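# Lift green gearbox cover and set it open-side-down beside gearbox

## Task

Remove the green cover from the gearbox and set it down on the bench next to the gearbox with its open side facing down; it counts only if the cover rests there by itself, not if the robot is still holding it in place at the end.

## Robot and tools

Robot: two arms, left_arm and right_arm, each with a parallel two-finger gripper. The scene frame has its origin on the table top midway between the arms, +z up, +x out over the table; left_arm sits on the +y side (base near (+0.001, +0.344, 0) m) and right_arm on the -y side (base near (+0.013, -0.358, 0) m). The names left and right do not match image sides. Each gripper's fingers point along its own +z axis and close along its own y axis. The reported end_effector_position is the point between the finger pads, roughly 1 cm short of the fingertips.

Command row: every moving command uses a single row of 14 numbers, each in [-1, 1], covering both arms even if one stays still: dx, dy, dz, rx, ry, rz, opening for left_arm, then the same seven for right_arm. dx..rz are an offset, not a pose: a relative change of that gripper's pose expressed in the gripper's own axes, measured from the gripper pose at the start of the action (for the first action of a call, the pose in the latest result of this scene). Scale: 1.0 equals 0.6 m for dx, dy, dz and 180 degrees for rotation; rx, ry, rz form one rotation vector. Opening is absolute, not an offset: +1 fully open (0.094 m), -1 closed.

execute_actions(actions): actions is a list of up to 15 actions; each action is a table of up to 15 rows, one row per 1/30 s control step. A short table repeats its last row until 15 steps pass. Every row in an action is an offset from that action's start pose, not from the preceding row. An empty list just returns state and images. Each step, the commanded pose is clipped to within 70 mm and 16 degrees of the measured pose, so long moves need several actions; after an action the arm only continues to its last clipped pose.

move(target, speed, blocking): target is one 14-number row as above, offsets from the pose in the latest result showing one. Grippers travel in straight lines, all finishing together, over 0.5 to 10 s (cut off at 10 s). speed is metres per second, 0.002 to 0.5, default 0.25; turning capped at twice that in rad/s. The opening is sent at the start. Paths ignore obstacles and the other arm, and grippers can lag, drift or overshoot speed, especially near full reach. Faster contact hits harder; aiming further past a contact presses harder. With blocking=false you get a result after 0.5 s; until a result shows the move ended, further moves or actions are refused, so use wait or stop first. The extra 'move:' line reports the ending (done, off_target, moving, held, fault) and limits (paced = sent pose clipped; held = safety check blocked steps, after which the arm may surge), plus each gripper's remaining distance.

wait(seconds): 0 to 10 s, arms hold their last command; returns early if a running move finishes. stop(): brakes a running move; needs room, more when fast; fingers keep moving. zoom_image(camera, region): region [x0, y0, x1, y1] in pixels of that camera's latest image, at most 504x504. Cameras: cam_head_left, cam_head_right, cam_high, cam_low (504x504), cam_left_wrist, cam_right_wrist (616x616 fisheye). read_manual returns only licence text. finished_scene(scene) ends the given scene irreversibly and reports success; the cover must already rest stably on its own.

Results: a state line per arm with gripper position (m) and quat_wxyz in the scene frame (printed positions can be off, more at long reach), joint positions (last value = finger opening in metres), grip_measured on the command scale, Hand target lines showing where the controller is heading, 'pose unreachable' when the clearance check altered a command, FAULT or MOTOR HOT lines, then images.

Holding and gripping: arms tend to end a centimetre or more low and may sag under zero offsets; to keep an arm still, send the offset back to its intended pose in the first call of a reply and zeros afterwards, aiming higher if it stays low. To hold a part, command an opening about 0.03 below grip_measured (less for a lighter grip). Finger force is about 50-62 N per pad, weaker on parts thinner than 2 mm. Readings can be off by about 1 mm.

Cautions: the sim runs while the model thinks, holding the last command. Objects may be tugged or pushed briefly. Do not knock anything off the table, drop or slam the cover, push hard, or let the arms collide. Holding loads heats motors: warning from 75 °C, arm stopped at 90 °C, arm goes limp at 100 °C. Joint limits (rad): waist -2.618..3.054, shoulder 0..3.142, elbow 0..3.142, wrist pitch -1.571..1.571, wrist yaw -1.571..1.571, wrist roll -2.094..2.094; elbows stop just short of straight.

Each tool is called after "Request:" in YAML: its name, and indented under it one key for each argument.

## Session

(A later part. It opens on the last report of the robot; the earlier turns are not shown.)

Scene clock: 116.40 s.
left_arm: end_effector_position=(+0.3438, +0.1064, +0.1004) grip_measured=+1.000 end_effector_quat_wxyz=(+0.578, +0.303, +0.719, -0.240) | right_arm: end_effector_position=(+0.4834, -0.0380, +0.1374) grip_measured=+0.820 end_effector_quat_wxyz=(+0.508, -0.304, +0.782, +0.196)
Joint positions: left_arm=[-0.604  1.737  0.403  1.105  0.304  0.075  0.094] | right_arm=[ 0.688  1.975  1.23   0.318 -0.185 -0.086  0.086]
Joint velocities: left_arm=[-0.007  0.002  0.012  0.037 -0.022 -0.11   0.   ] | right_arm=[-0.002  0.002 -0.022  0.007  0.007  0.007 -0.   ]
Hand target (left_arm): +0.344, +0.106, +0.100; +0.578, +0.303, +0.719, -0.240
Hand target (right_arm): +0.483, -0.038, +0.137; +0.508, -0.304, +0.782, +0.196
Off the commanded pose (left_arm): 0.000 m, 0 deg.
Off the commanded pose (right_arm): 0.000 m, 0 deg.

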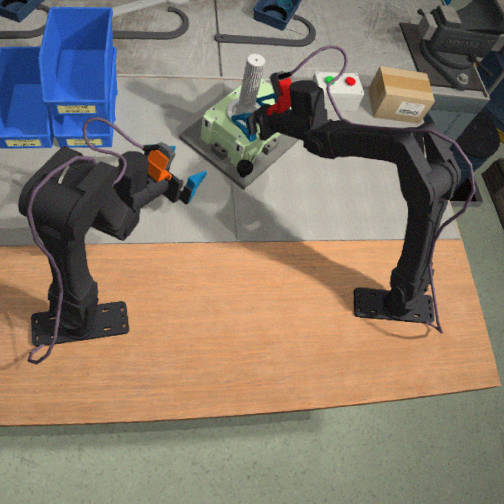

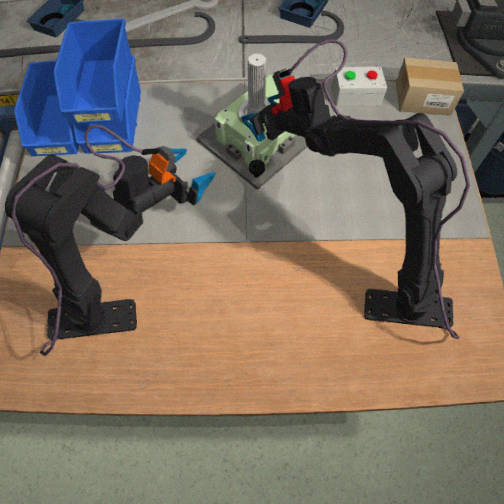

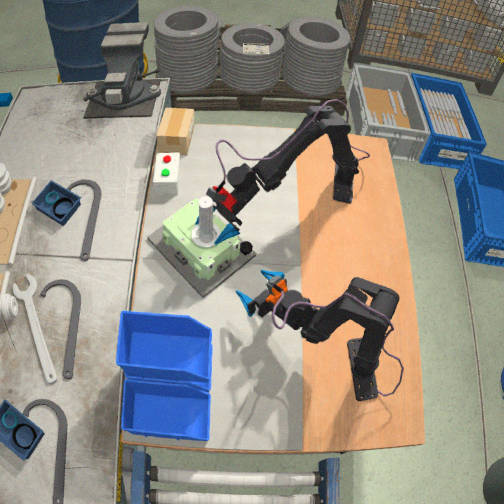

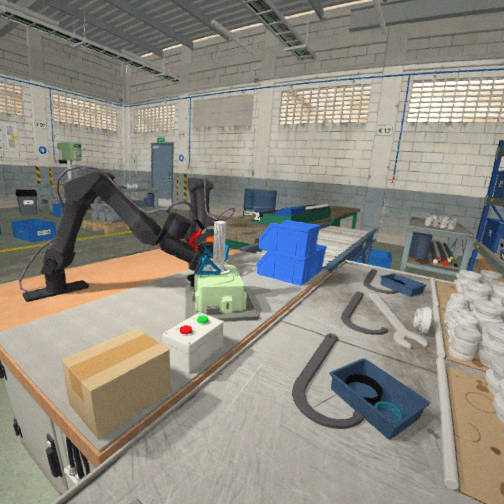

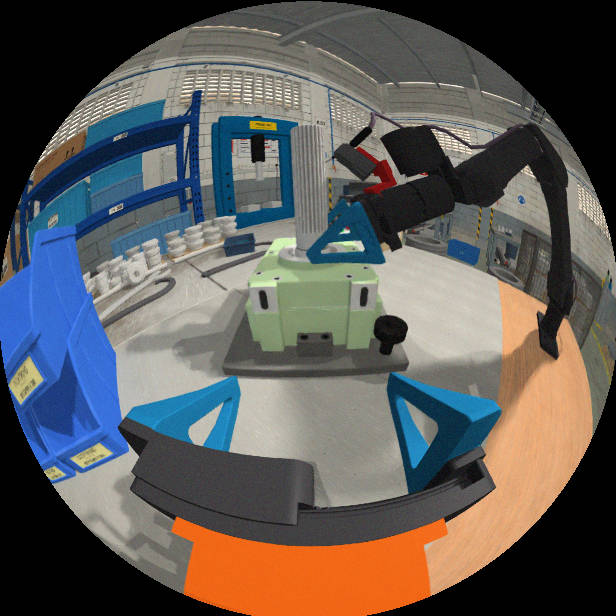

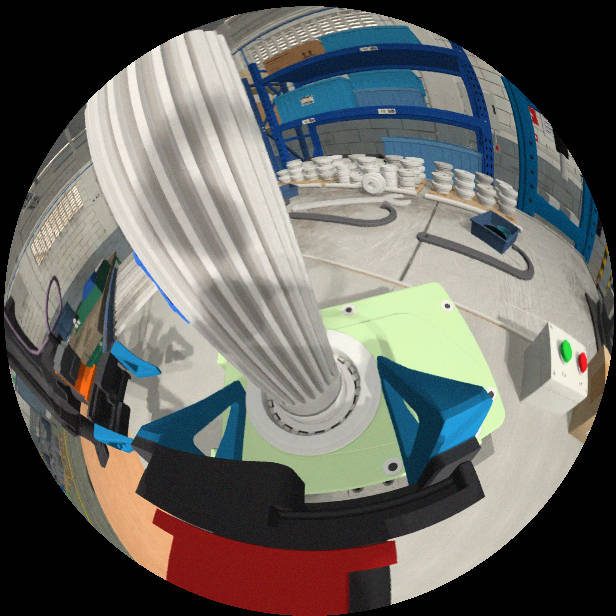

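Request:
move:
  target: [0,0,0,0,0,0,1, -0.0457,0,-0.0204,0,-0.006,0,0.78]
  speed: 0.02

Request:
zoom_image:
  camera: "cam_left_wrist"
  region: [230, 110, 470, 370]

Scene clock: 119.07 s.
left_arm: end_effector_position=(+0.3438, +0.1064, +0.1004) grip_measured=+1.000 end_effector_quat_wxyz=(+0.578, +0.303, +0.719, -0.240) | right_arm: end_effector_position=(+0.4836, -0.0381, +0.1378) grip_measured=+0.820 end_effector_quat_wxyz=(+0.499, -0.306, +0.788, +0.193)
Joint positions: left_arm=[-0.604  1.737  0.403  1.105  0.304  0.075  0.094] | right_arm=[ 0.688  1.973  1.252  0.271 -0.184 -0.088  0.086]
Joint velocities: left_arm=[ 0.007 -0.002 -0.007  0.007 -0.066 -0.007  0.   ] | right_arm=[-0.007 -0.007 -0.002 -0.022 -0.051 -0.051 -0.001]
Hand target (left_arm): +0.344, +0.106, +0.100; +0.578, +0.303, +0.719, -0.240
Hand target (right_arm): +0.484, -0.038, +0.167; +0.515, -0.302, +0.777, +0.199
Off the commanded pose (left_arm): 0.000 m, 0 deg.
Off the commanded pose (right_arm): 0.030 m, 2 deg.
move: off_target (right_arm)

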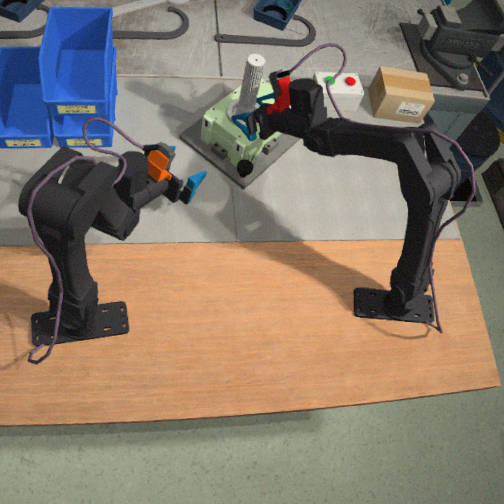

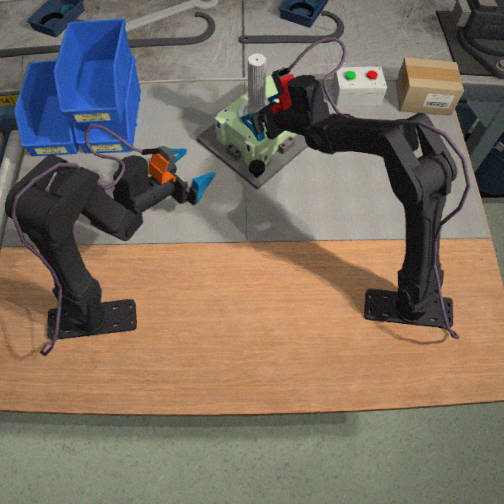

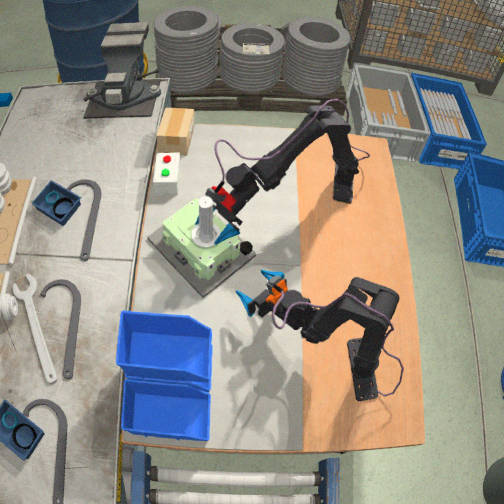

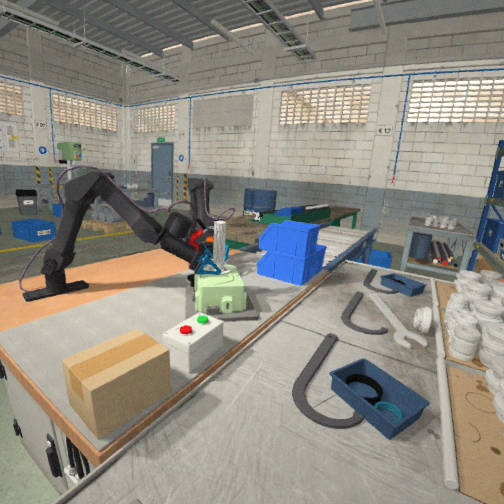

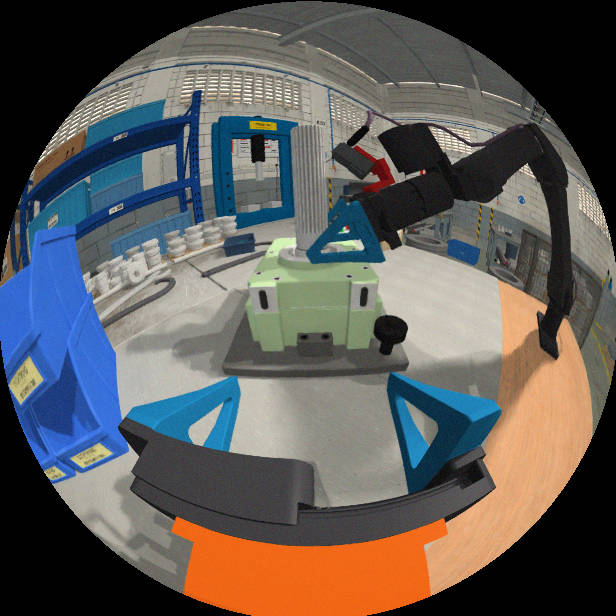

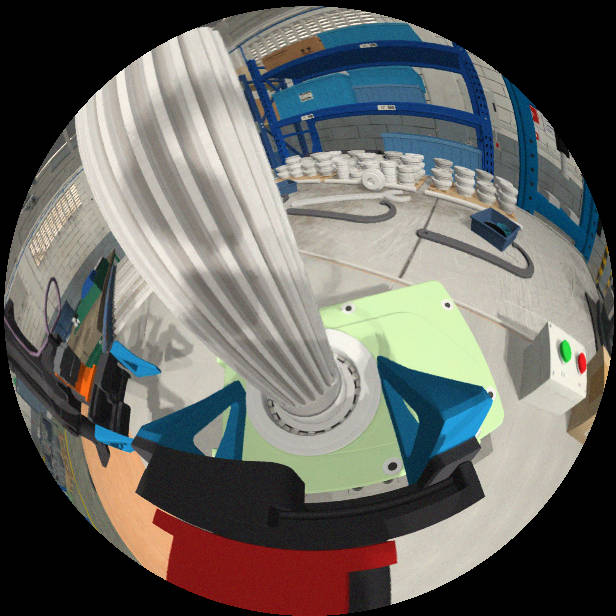

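Region (230, 110, 470, 370) of cam_left_wrist's 616x616 image, scaled by 1.938, with more detail than that image has; it fills the left 465 columns of this view, and the rest is white.

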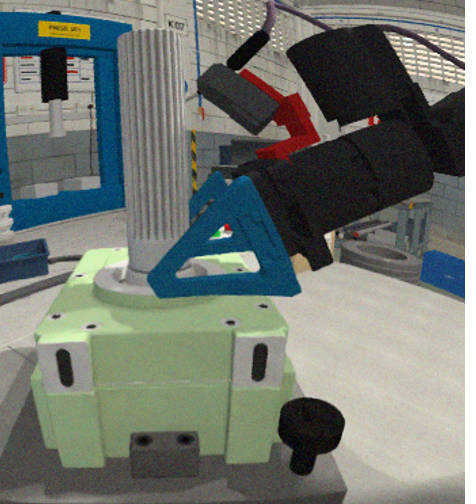

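Request:
move:
  target: [0,0,0,0,0,0,1, -0.0829,0,-0.0393,0,-0.028,0,0.77]
  speed: 0.03

Request:
zoom_image:
  camera: "cam_left_wrist"
  region: [230, 110, 470, 370]

Scene clock: 123.07 s.
left_arm: end_effector_position=(+0.3438, +0.1064, +0.1004) grip_measured=+1.000 end_effector_quat_wxyz=(+0.578, +0.303, +0.719, -0.240) | right_arm: end_effector_position=(+0.4838, -0.0382, +0.1395) grip_measured=+0.820 end_effector_quat_wxyz=(+0.498, -0.306, +0.788, +0.193)
Joint positions: left_arm=[-0.604  1.737  0.403  1.105  0.304  0.075  0.094] | right_arm=[ 0.688  1.971  1.258  0.259 -0.182 -0.089  0.086]
Joint velocities: left_arm=[-0.007 -0.022  0.007  0.11  -0.037 -0.037  0.   ] | right_arm=[-0.022  0.002 -0.022  0.066  0.095 -0.007 -0.001]
Hand target (left_arm): +0.344, +0.106, +0.100; +0.578, +0.303, +0.719, -0.240
Hand target (right_arm): +0.484, -0.039, +0.192; +0.533, -0.297, +0.765, +0.206
Off the commanded pose (left_arm): 0.000 m, 0 deg.
Off the commanded pose (right_arm): 0.053 m, 5 deg.
move: off_target (right_arm)

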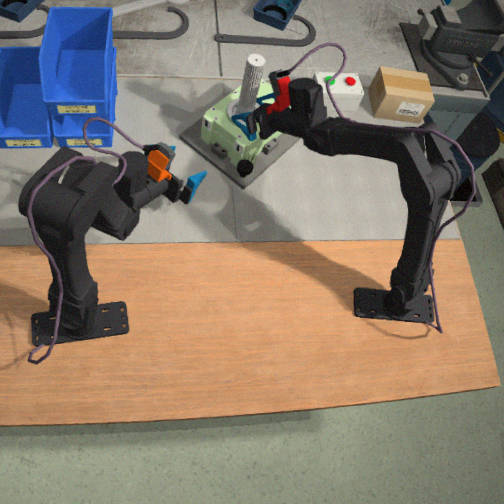

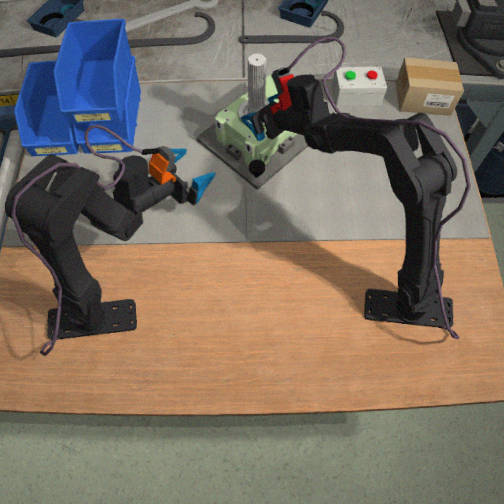

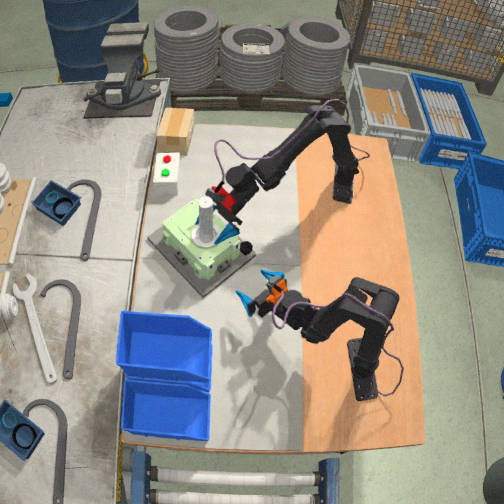

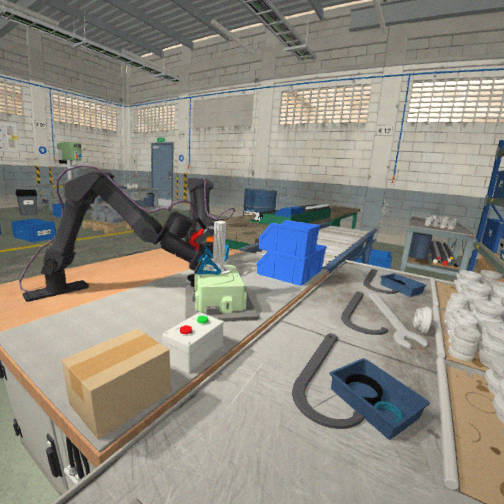

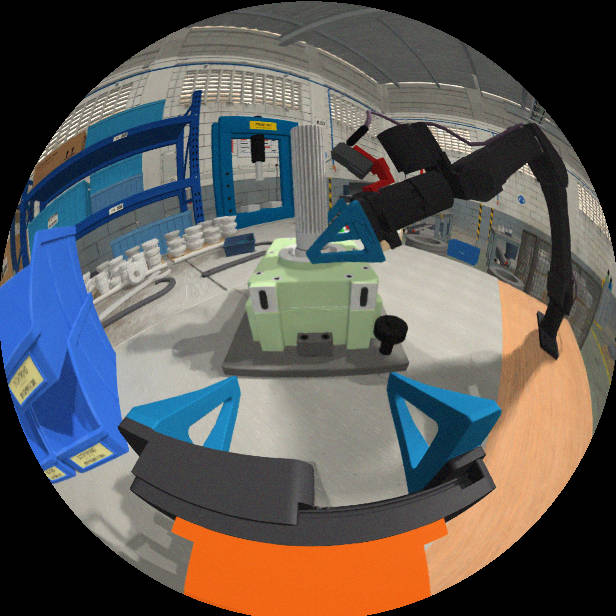

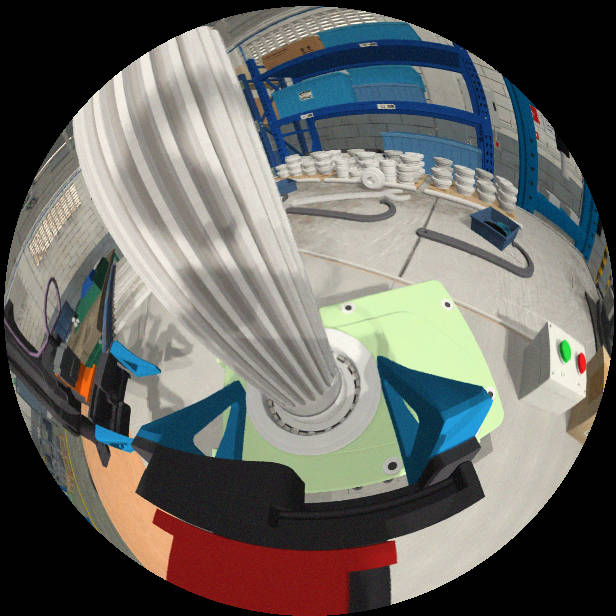

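Region (230, 110, 470, 370) of cam_left_wrist's 616x616 image, scaled by 1.938, with more detail than that image has; it fills the left 465 columns of this view, and the rest is white.

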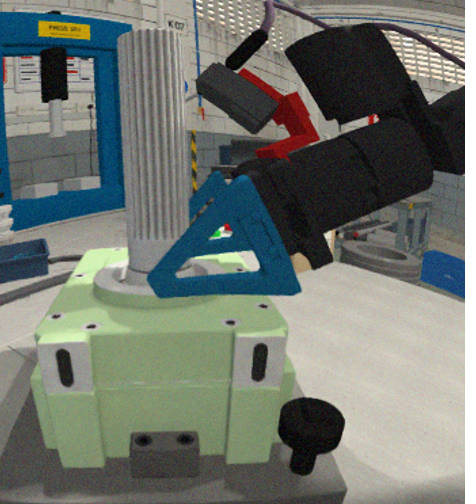

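Request:
zoom_image:
  camera: "cam_left_wrist"
  region: [240, 230, 400, 360]

Request:
zoom_image:
  camera: "cam_low"
  region: [180, 240, 270, 320]

Region (240, 230, 400, 360) of cam_left_wrist's 616x616 image, scaled by 3.150, with more detail than that image has; it fills the top 410 rows of this view, and the rest is white.

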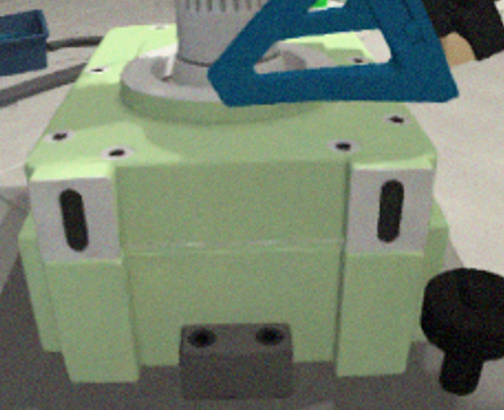

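Region (180, 240, 270, 320) of cam_low's 504x504 image, scaled by 5.600, with more detail than that image has.

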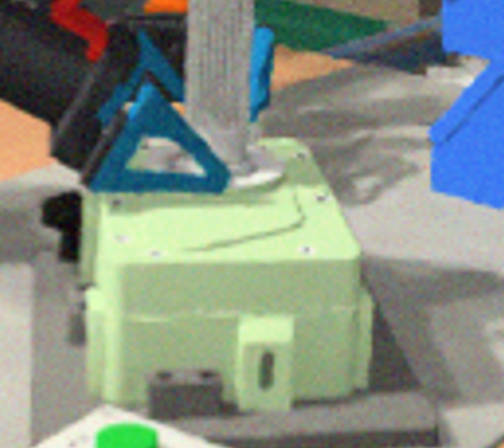

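Request:
move:
  target: [0,0,0,0,0,0,1, -0.083,0,-0.019,0,-0.044,0,0.77]
  speed: 0.03

Request:
zoom_image:
  camera: "cam_left_wrist"
  region: [230, 110, 470, 370]

Scene clock: 129.23 s.
left_arm: end_effector_position=(+0.3438, +0.1064, +0.1004) grip_measured=+1.000 end_effector_quat_wxyz=(+0.578, +0.303, +0.719, -0.240) | right_arm: end_effector_position=(+0.4841, -0.0377, +0.1388) grip_measured=+0.820 end_effector_quat_wxyz=(+0.498, -0.306, +0.788, +0.193)
Joint positions: left_arm=[-0.604  1.737  0.403  1.105  0.304  0.075  0.094] | right_arm=[ 0.688  1.974  1.258  0.264 -0.184 -0.089  0.086]
Joint velocities: left_arm=[-0.012  0.002 -0.027 -0.037 -0.022 -0.081  0.   ] | right_arm=[ 0.002  0.002 -0.002 -0.022  0.081 -0.066  0.   ]
Hand target (left_arm): +0.344, +0.106, +0.100; +0.578, +0.303, +0.719, -0.240
Hand target (right_arm): +0.490, -0.033, +0.189; +0.550, -0.292, +0.753, +0.213
Off the commanded pose (left_arm): 0.000 m, 0 deg.
Off the commanded pose (right_arm): 0.052 m, 8 deg.
move: off_target (right_arm)

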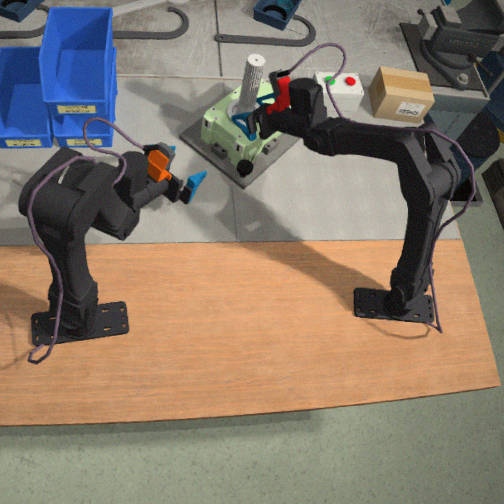

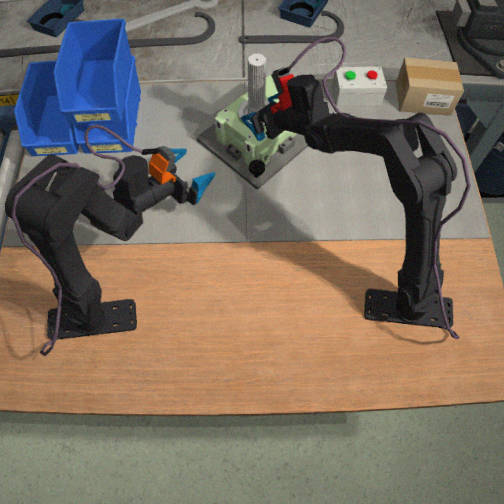

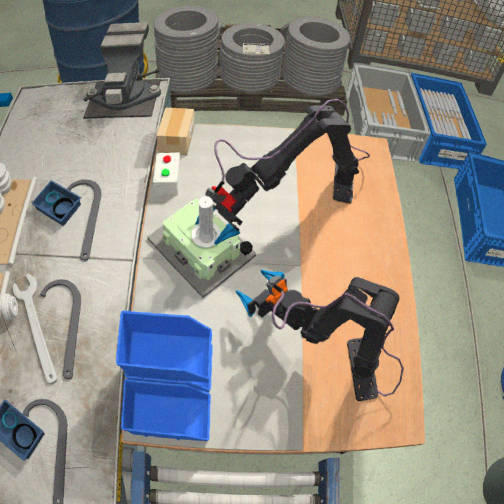

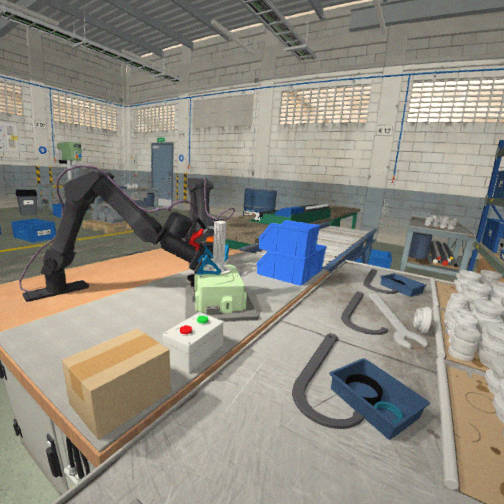

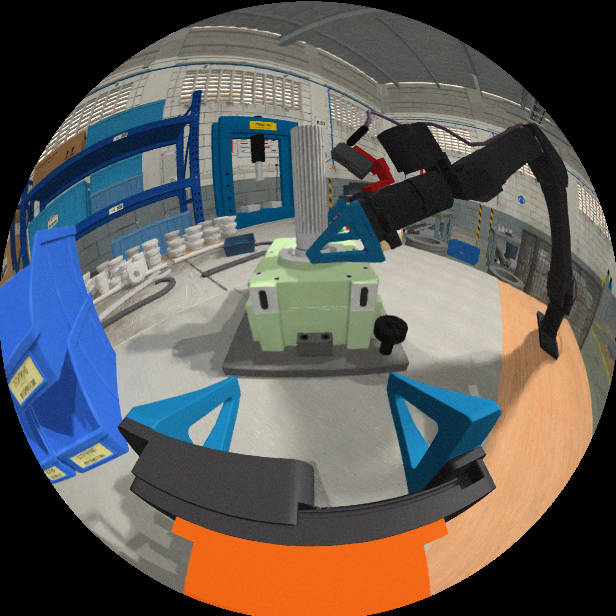

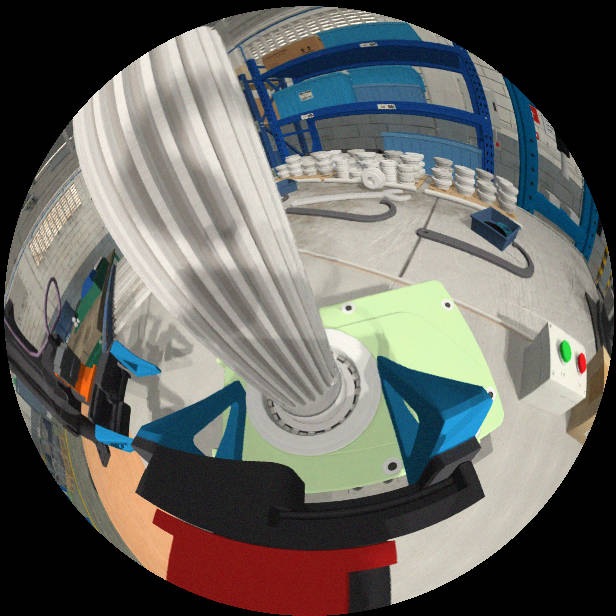

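Region (230, 110, 470, 370) of cam_left_wrist's 616x616 image, scaled by 1.938, with more detail than that image has; it fills the left 465 columns of this view, and the rest is white.

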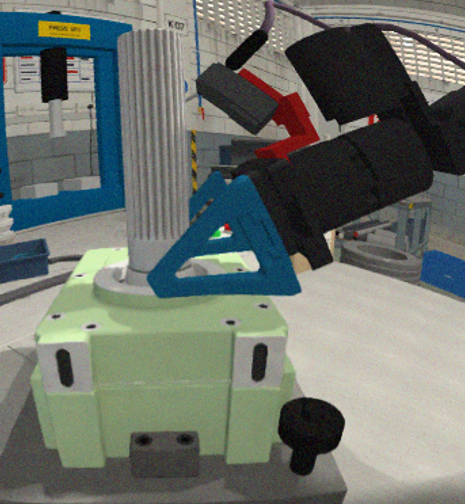

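Request:
move:
  target: [0,0,0,0,0,0,1, -0.1103,-0.0048,-0.026,0.0052,-0.059,-0.0108,0.77]
  speed: 0.03

Request:
zoom_image:
  camera: "cam_left_wrist"
  region: [230, 110, 470, 370]

Scene clock: 138.80 s.
left_arm: end_effector_position=(+0.3438, +0.1064, +0.1004) grip_measured=+1.000 end_effector_quat_wxyz=(+0.578, +0.303, +0.719, -0.240) | right_arm: end_effector_position=(+0.4843, -0.0377, +0.1399) grip_measured=+0.820 end_effector_quat_wxyz=(+0.499, -0.306, +0.787, +0.193)
Joint positions: left_arm=[-0.604  1.737  0.403  1.105  0.304  0.075  0.094] | right_arm=[ 0.688  1.973  1.258  0.266 -0.184 -0.09   0.086]
Joint velocities: left_arm=[-0.032  0.007 -0.012  0.051 -0.037 -0.007  0.   ] | right_arm=[-0.027 -0.007  0.002 -0.022 -0.037  0.022 -0.001]
Hand target (left_arm): +0.344, +0.106, +0.100; +0.578, +0.303, +0.719, -0.240
Hand target (right_arm): +0.493, -0.033, +0.205; +0.573, -0.296, +0.736, +0.205
Off the commanded pose (left_arm): 0.000 m, 0 deg.
Off the commanded pose (right_arm): 0.067 m, 11 deg.
move: off_target (right_arm)

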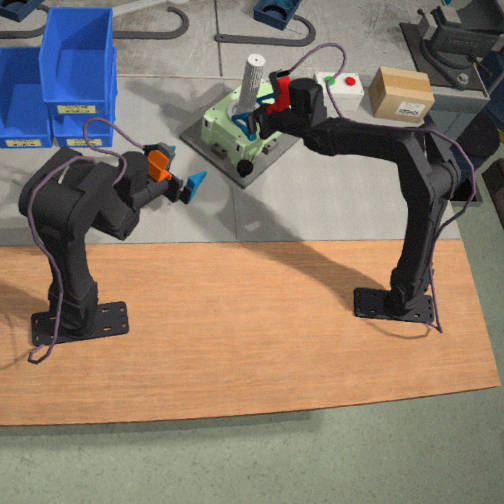

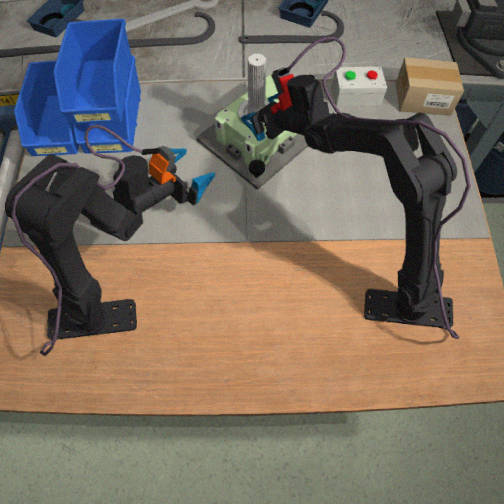

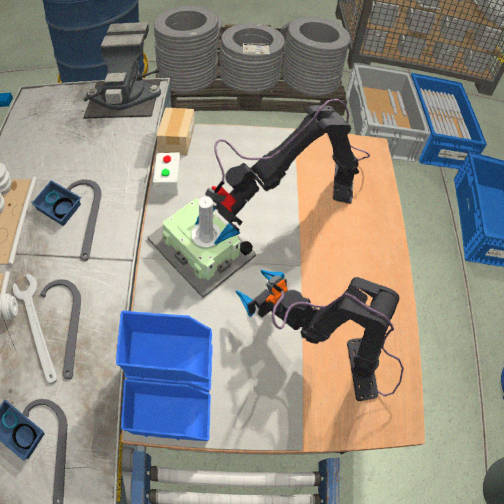

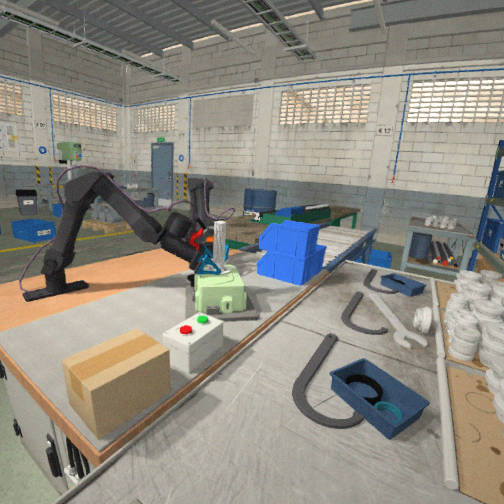

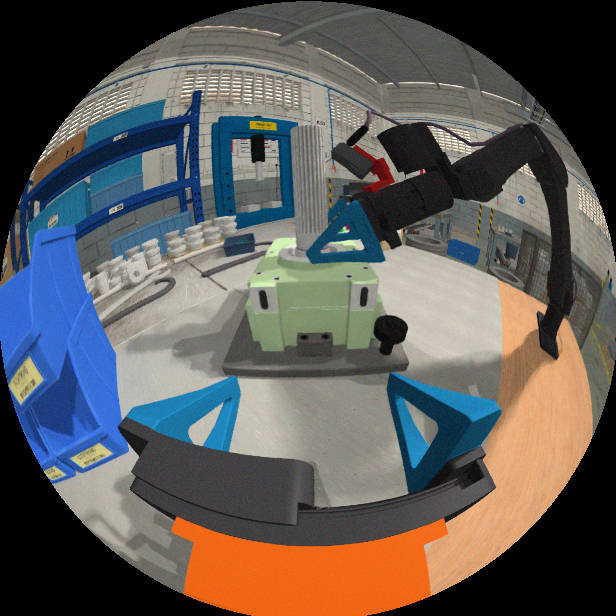

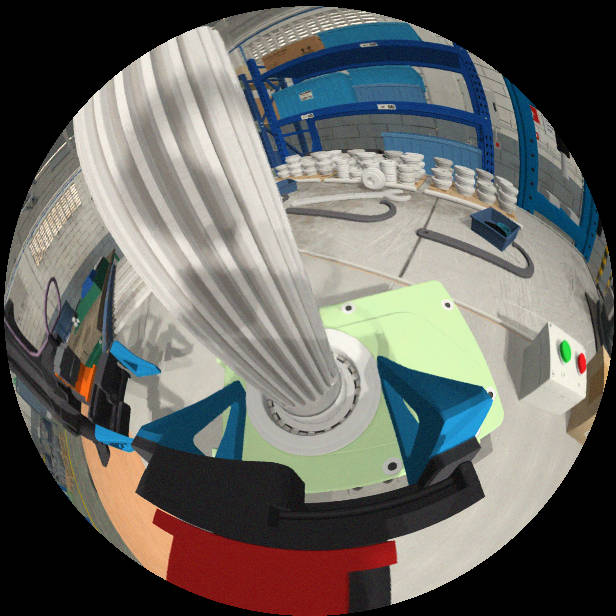

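Region (230, 110, 470, 370) of cam_left_wrist's 616x616 image, scaled by 1.938, with more detail than that image has; it fills the left 465 columns of this view, and the rest is white.

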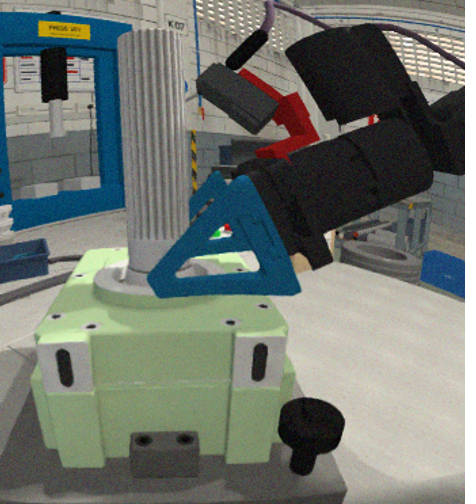

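Request:
zoom_image:
  camera: "cam_left_wrist"
  region: [240, 230, 400, 360]

Request:
zoom_image:
  camera: "cam_head_left"
  region: [170, 50, 320, 200]

Region (240, 230, 400, 360) of cam_left_wrist's 616x616 image, scaled by 3.150, with more detail than that image has; it fills the top 410 rows of this view, and the rest is white.

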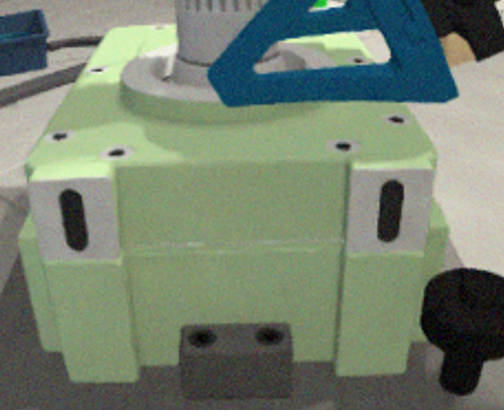

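Region (170, 50, 320, 200) of cam_head_left's 504x504 image, scaled by 3.360, with more detail than that image has.

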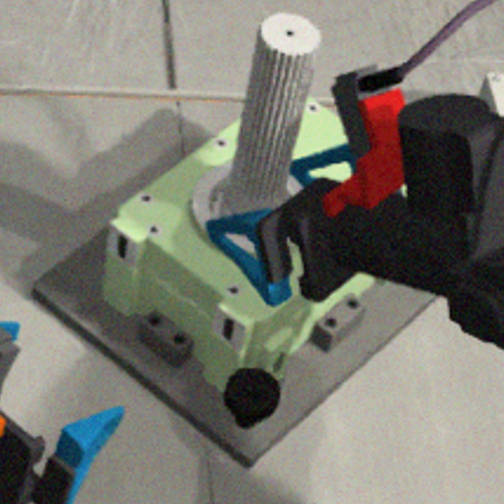

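Request:
execute_actions:
  actions:
    - [[0,0,0,0,0,0,1, -0.003,0,-0.001,0,0,0,0.77]]

Request:
zoom_image:
  camera: "cam_right_wrist"
  region: [340, 430, 450, 510]

Request:
zoom_image:
  camera: "cam_right_wrist"
  region: [310, 260, 510, 420]

Scene clock: 139.87 s.
left_arm: end_effector_position=(+0.3438, +0.1064, +0.1004) grip_measured=+1.000 end_effector_quat_wxyz=(+0.578, +0.303, +0.719, -0.240) | right_arm: end_effector_position=(+0.4838, -0.0380, +0.1380) grip_measured=+0.820 end_effector_quat_wxyz=(+0.497, -0.307, +0.789, +0.193)
Joint positions: left_arm=[-0.604  1.737  0.403  1.105  0.304  0.075  0.094] | right_arm=[ 0.688  1.974  1.258  0.261 -0.184 -0.09   0.086]
Joint velocities: left_arm=[-0.017 -0.002 -0.002 -0.007  0.037  0.051  0.   ] | right_arm=[ 0.002  0.007  0.012 -0.022 -0.051  0.007 -0.001]
Hand target (left_arm): +0.344, +0.106, +0.100; +0.578, +0.303, +0.719, -0.240
Hand target (right_arm): +0.485, -0.038, +0.142; +0.500, -0.306, +0.787, +0.193
Off the commanded pose (left_arm): 0.000 m, 0 deg.
Off the commanded pose (right_arm): 0.004 m, 0 deg.

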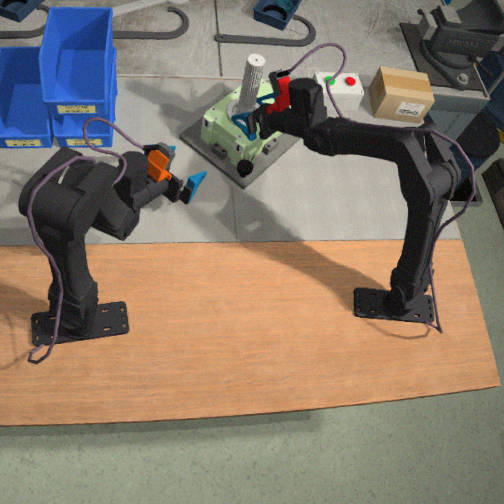

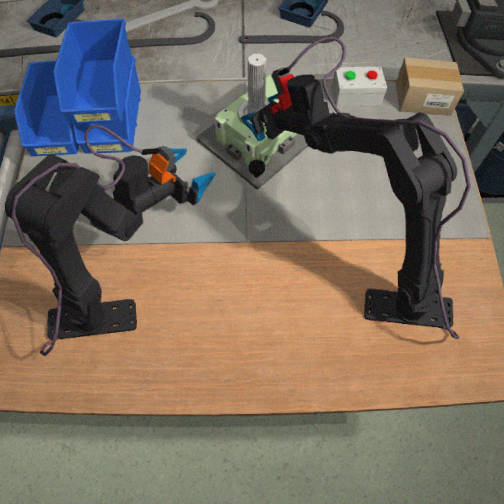

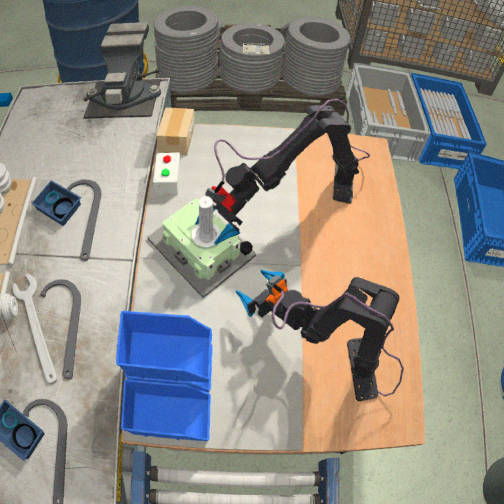

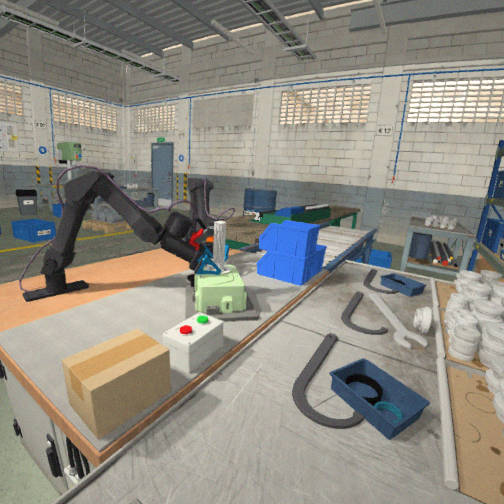

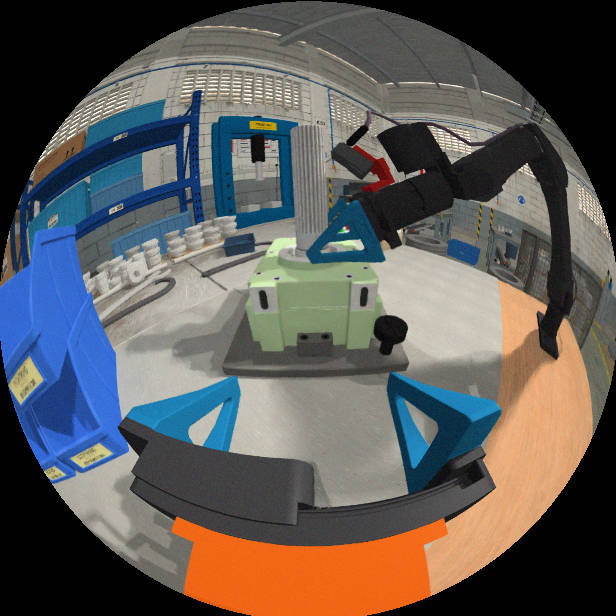

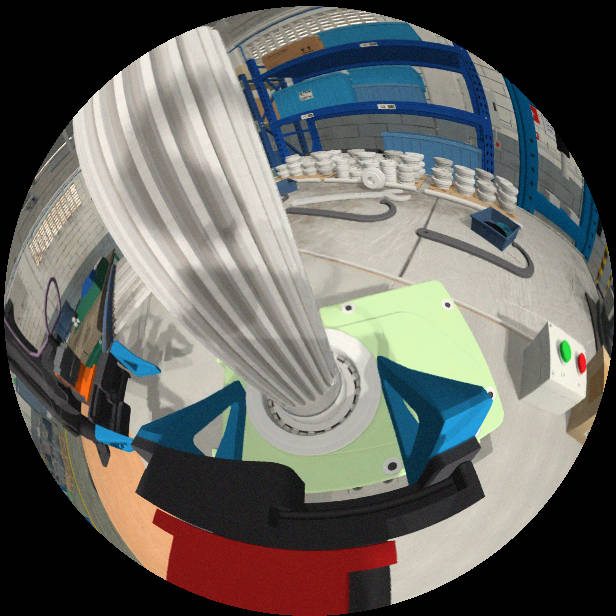

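Region (340, 430, 450, 510) of cam_right_wrist's 616x616 image, scaled by 4.582, with more detail than that image has; it fills the top 367 rows of this view, and the rest is white.

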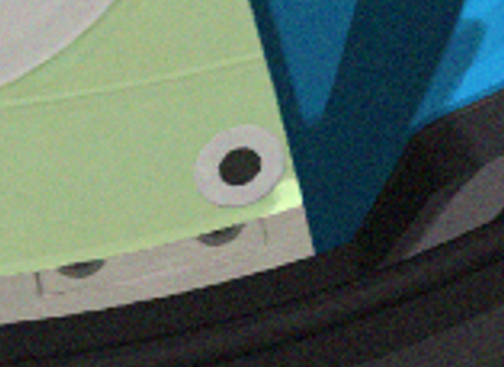

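Region (310, 260, 510, 420) of cam_right_wrist's 616x616 image, scaled by 2.520, with more detail than that image has; it fills the top 403 rows of this view, and the rest is white.

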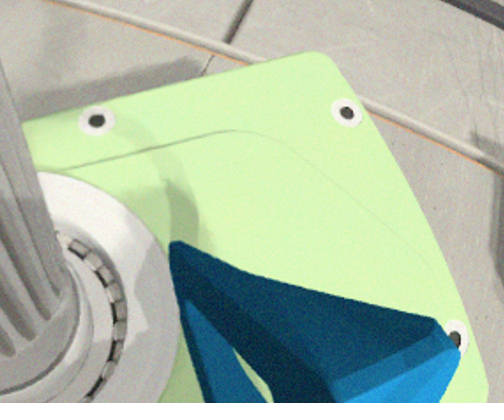

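Request:
move:
  target: [0,0,0,0,0,0,1, -0.1112,-0.007,-0.0153,0.0052,-0.059,-0.0108,0.77]
  speed: 0.06

Scene clock: 144.70 s.
left_arm: end_effector_position=(+0.3438, +0.1064, +0.1004) grip_measured=+1.000 end_effector_quat_wxyz=(+0.578, +0.303, +0.719, -0.240) | right_arm: end_effector_position=(+0.4843, -0.0377, +0.1393) grip_measured=+0.820 end_effector_quat_wxyz=(+0.499, -0.307, +0.787, +0.193)
Joint positions: left_arm=[-0.604  1.737  0.403  1.105  0.304  0.075  0.094] | right_arm=[ 0.688  1.974  1.258  0.266 -0.184 -0.09   0.086]
Joint velocities: left_arm=[-0.007 -0.002  0.022 -0.051 -0.081  0.037  0.   ] | right_arm=[-0.012 -0.007  0.012 -0.037  0.007 -0.007 -0.   ]
Hand target (left_arm): +0.344, +0.106, +0.100; +0.578, +0.303, +0.719, -0.240
Hand target (right_arm): +0.497, -0.031, +0.203; +0.572, -0.296, +0.737, +0.204
Off the commanded pose (left_arm): 0.000 m, 0 deg.
Off the commanded pose (right_arm): 0.066 m, 11 deg.
move: off_target (right_arm)

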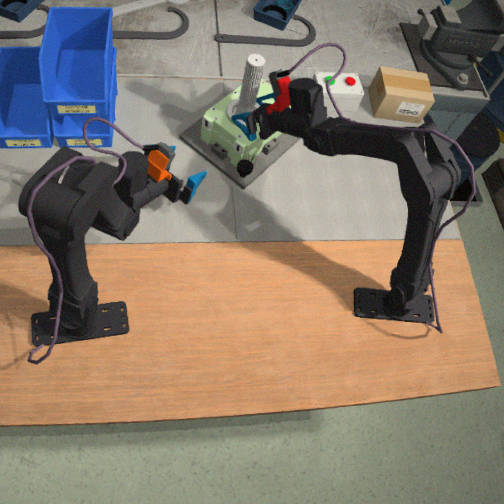

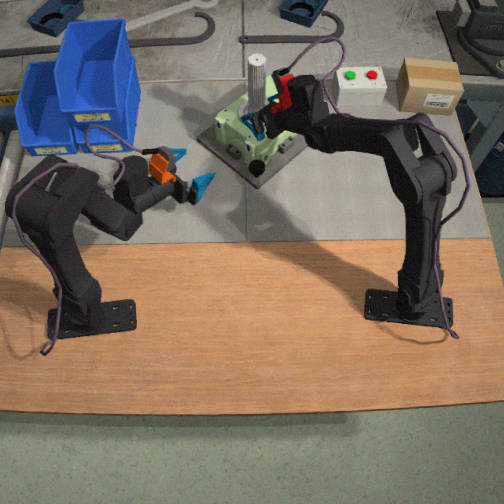

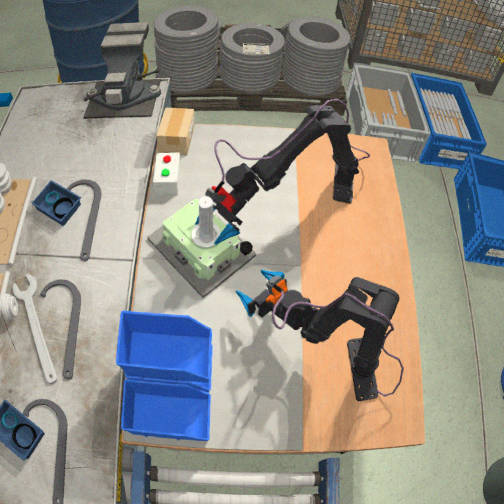

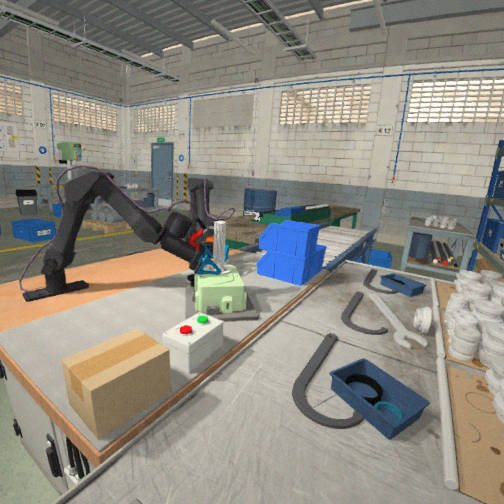

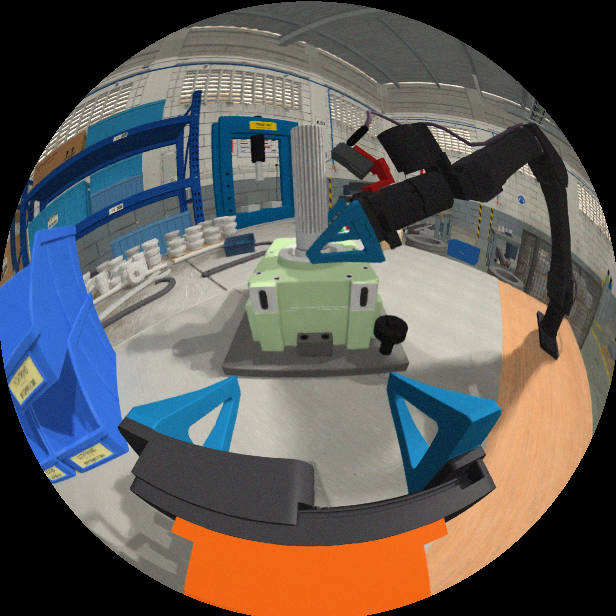

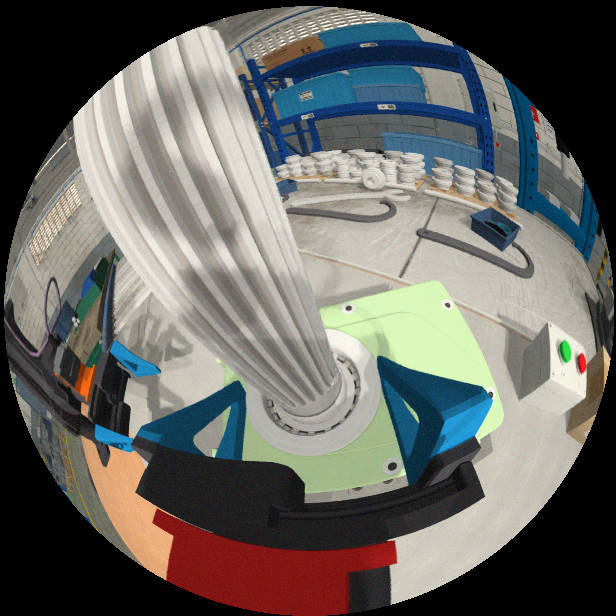

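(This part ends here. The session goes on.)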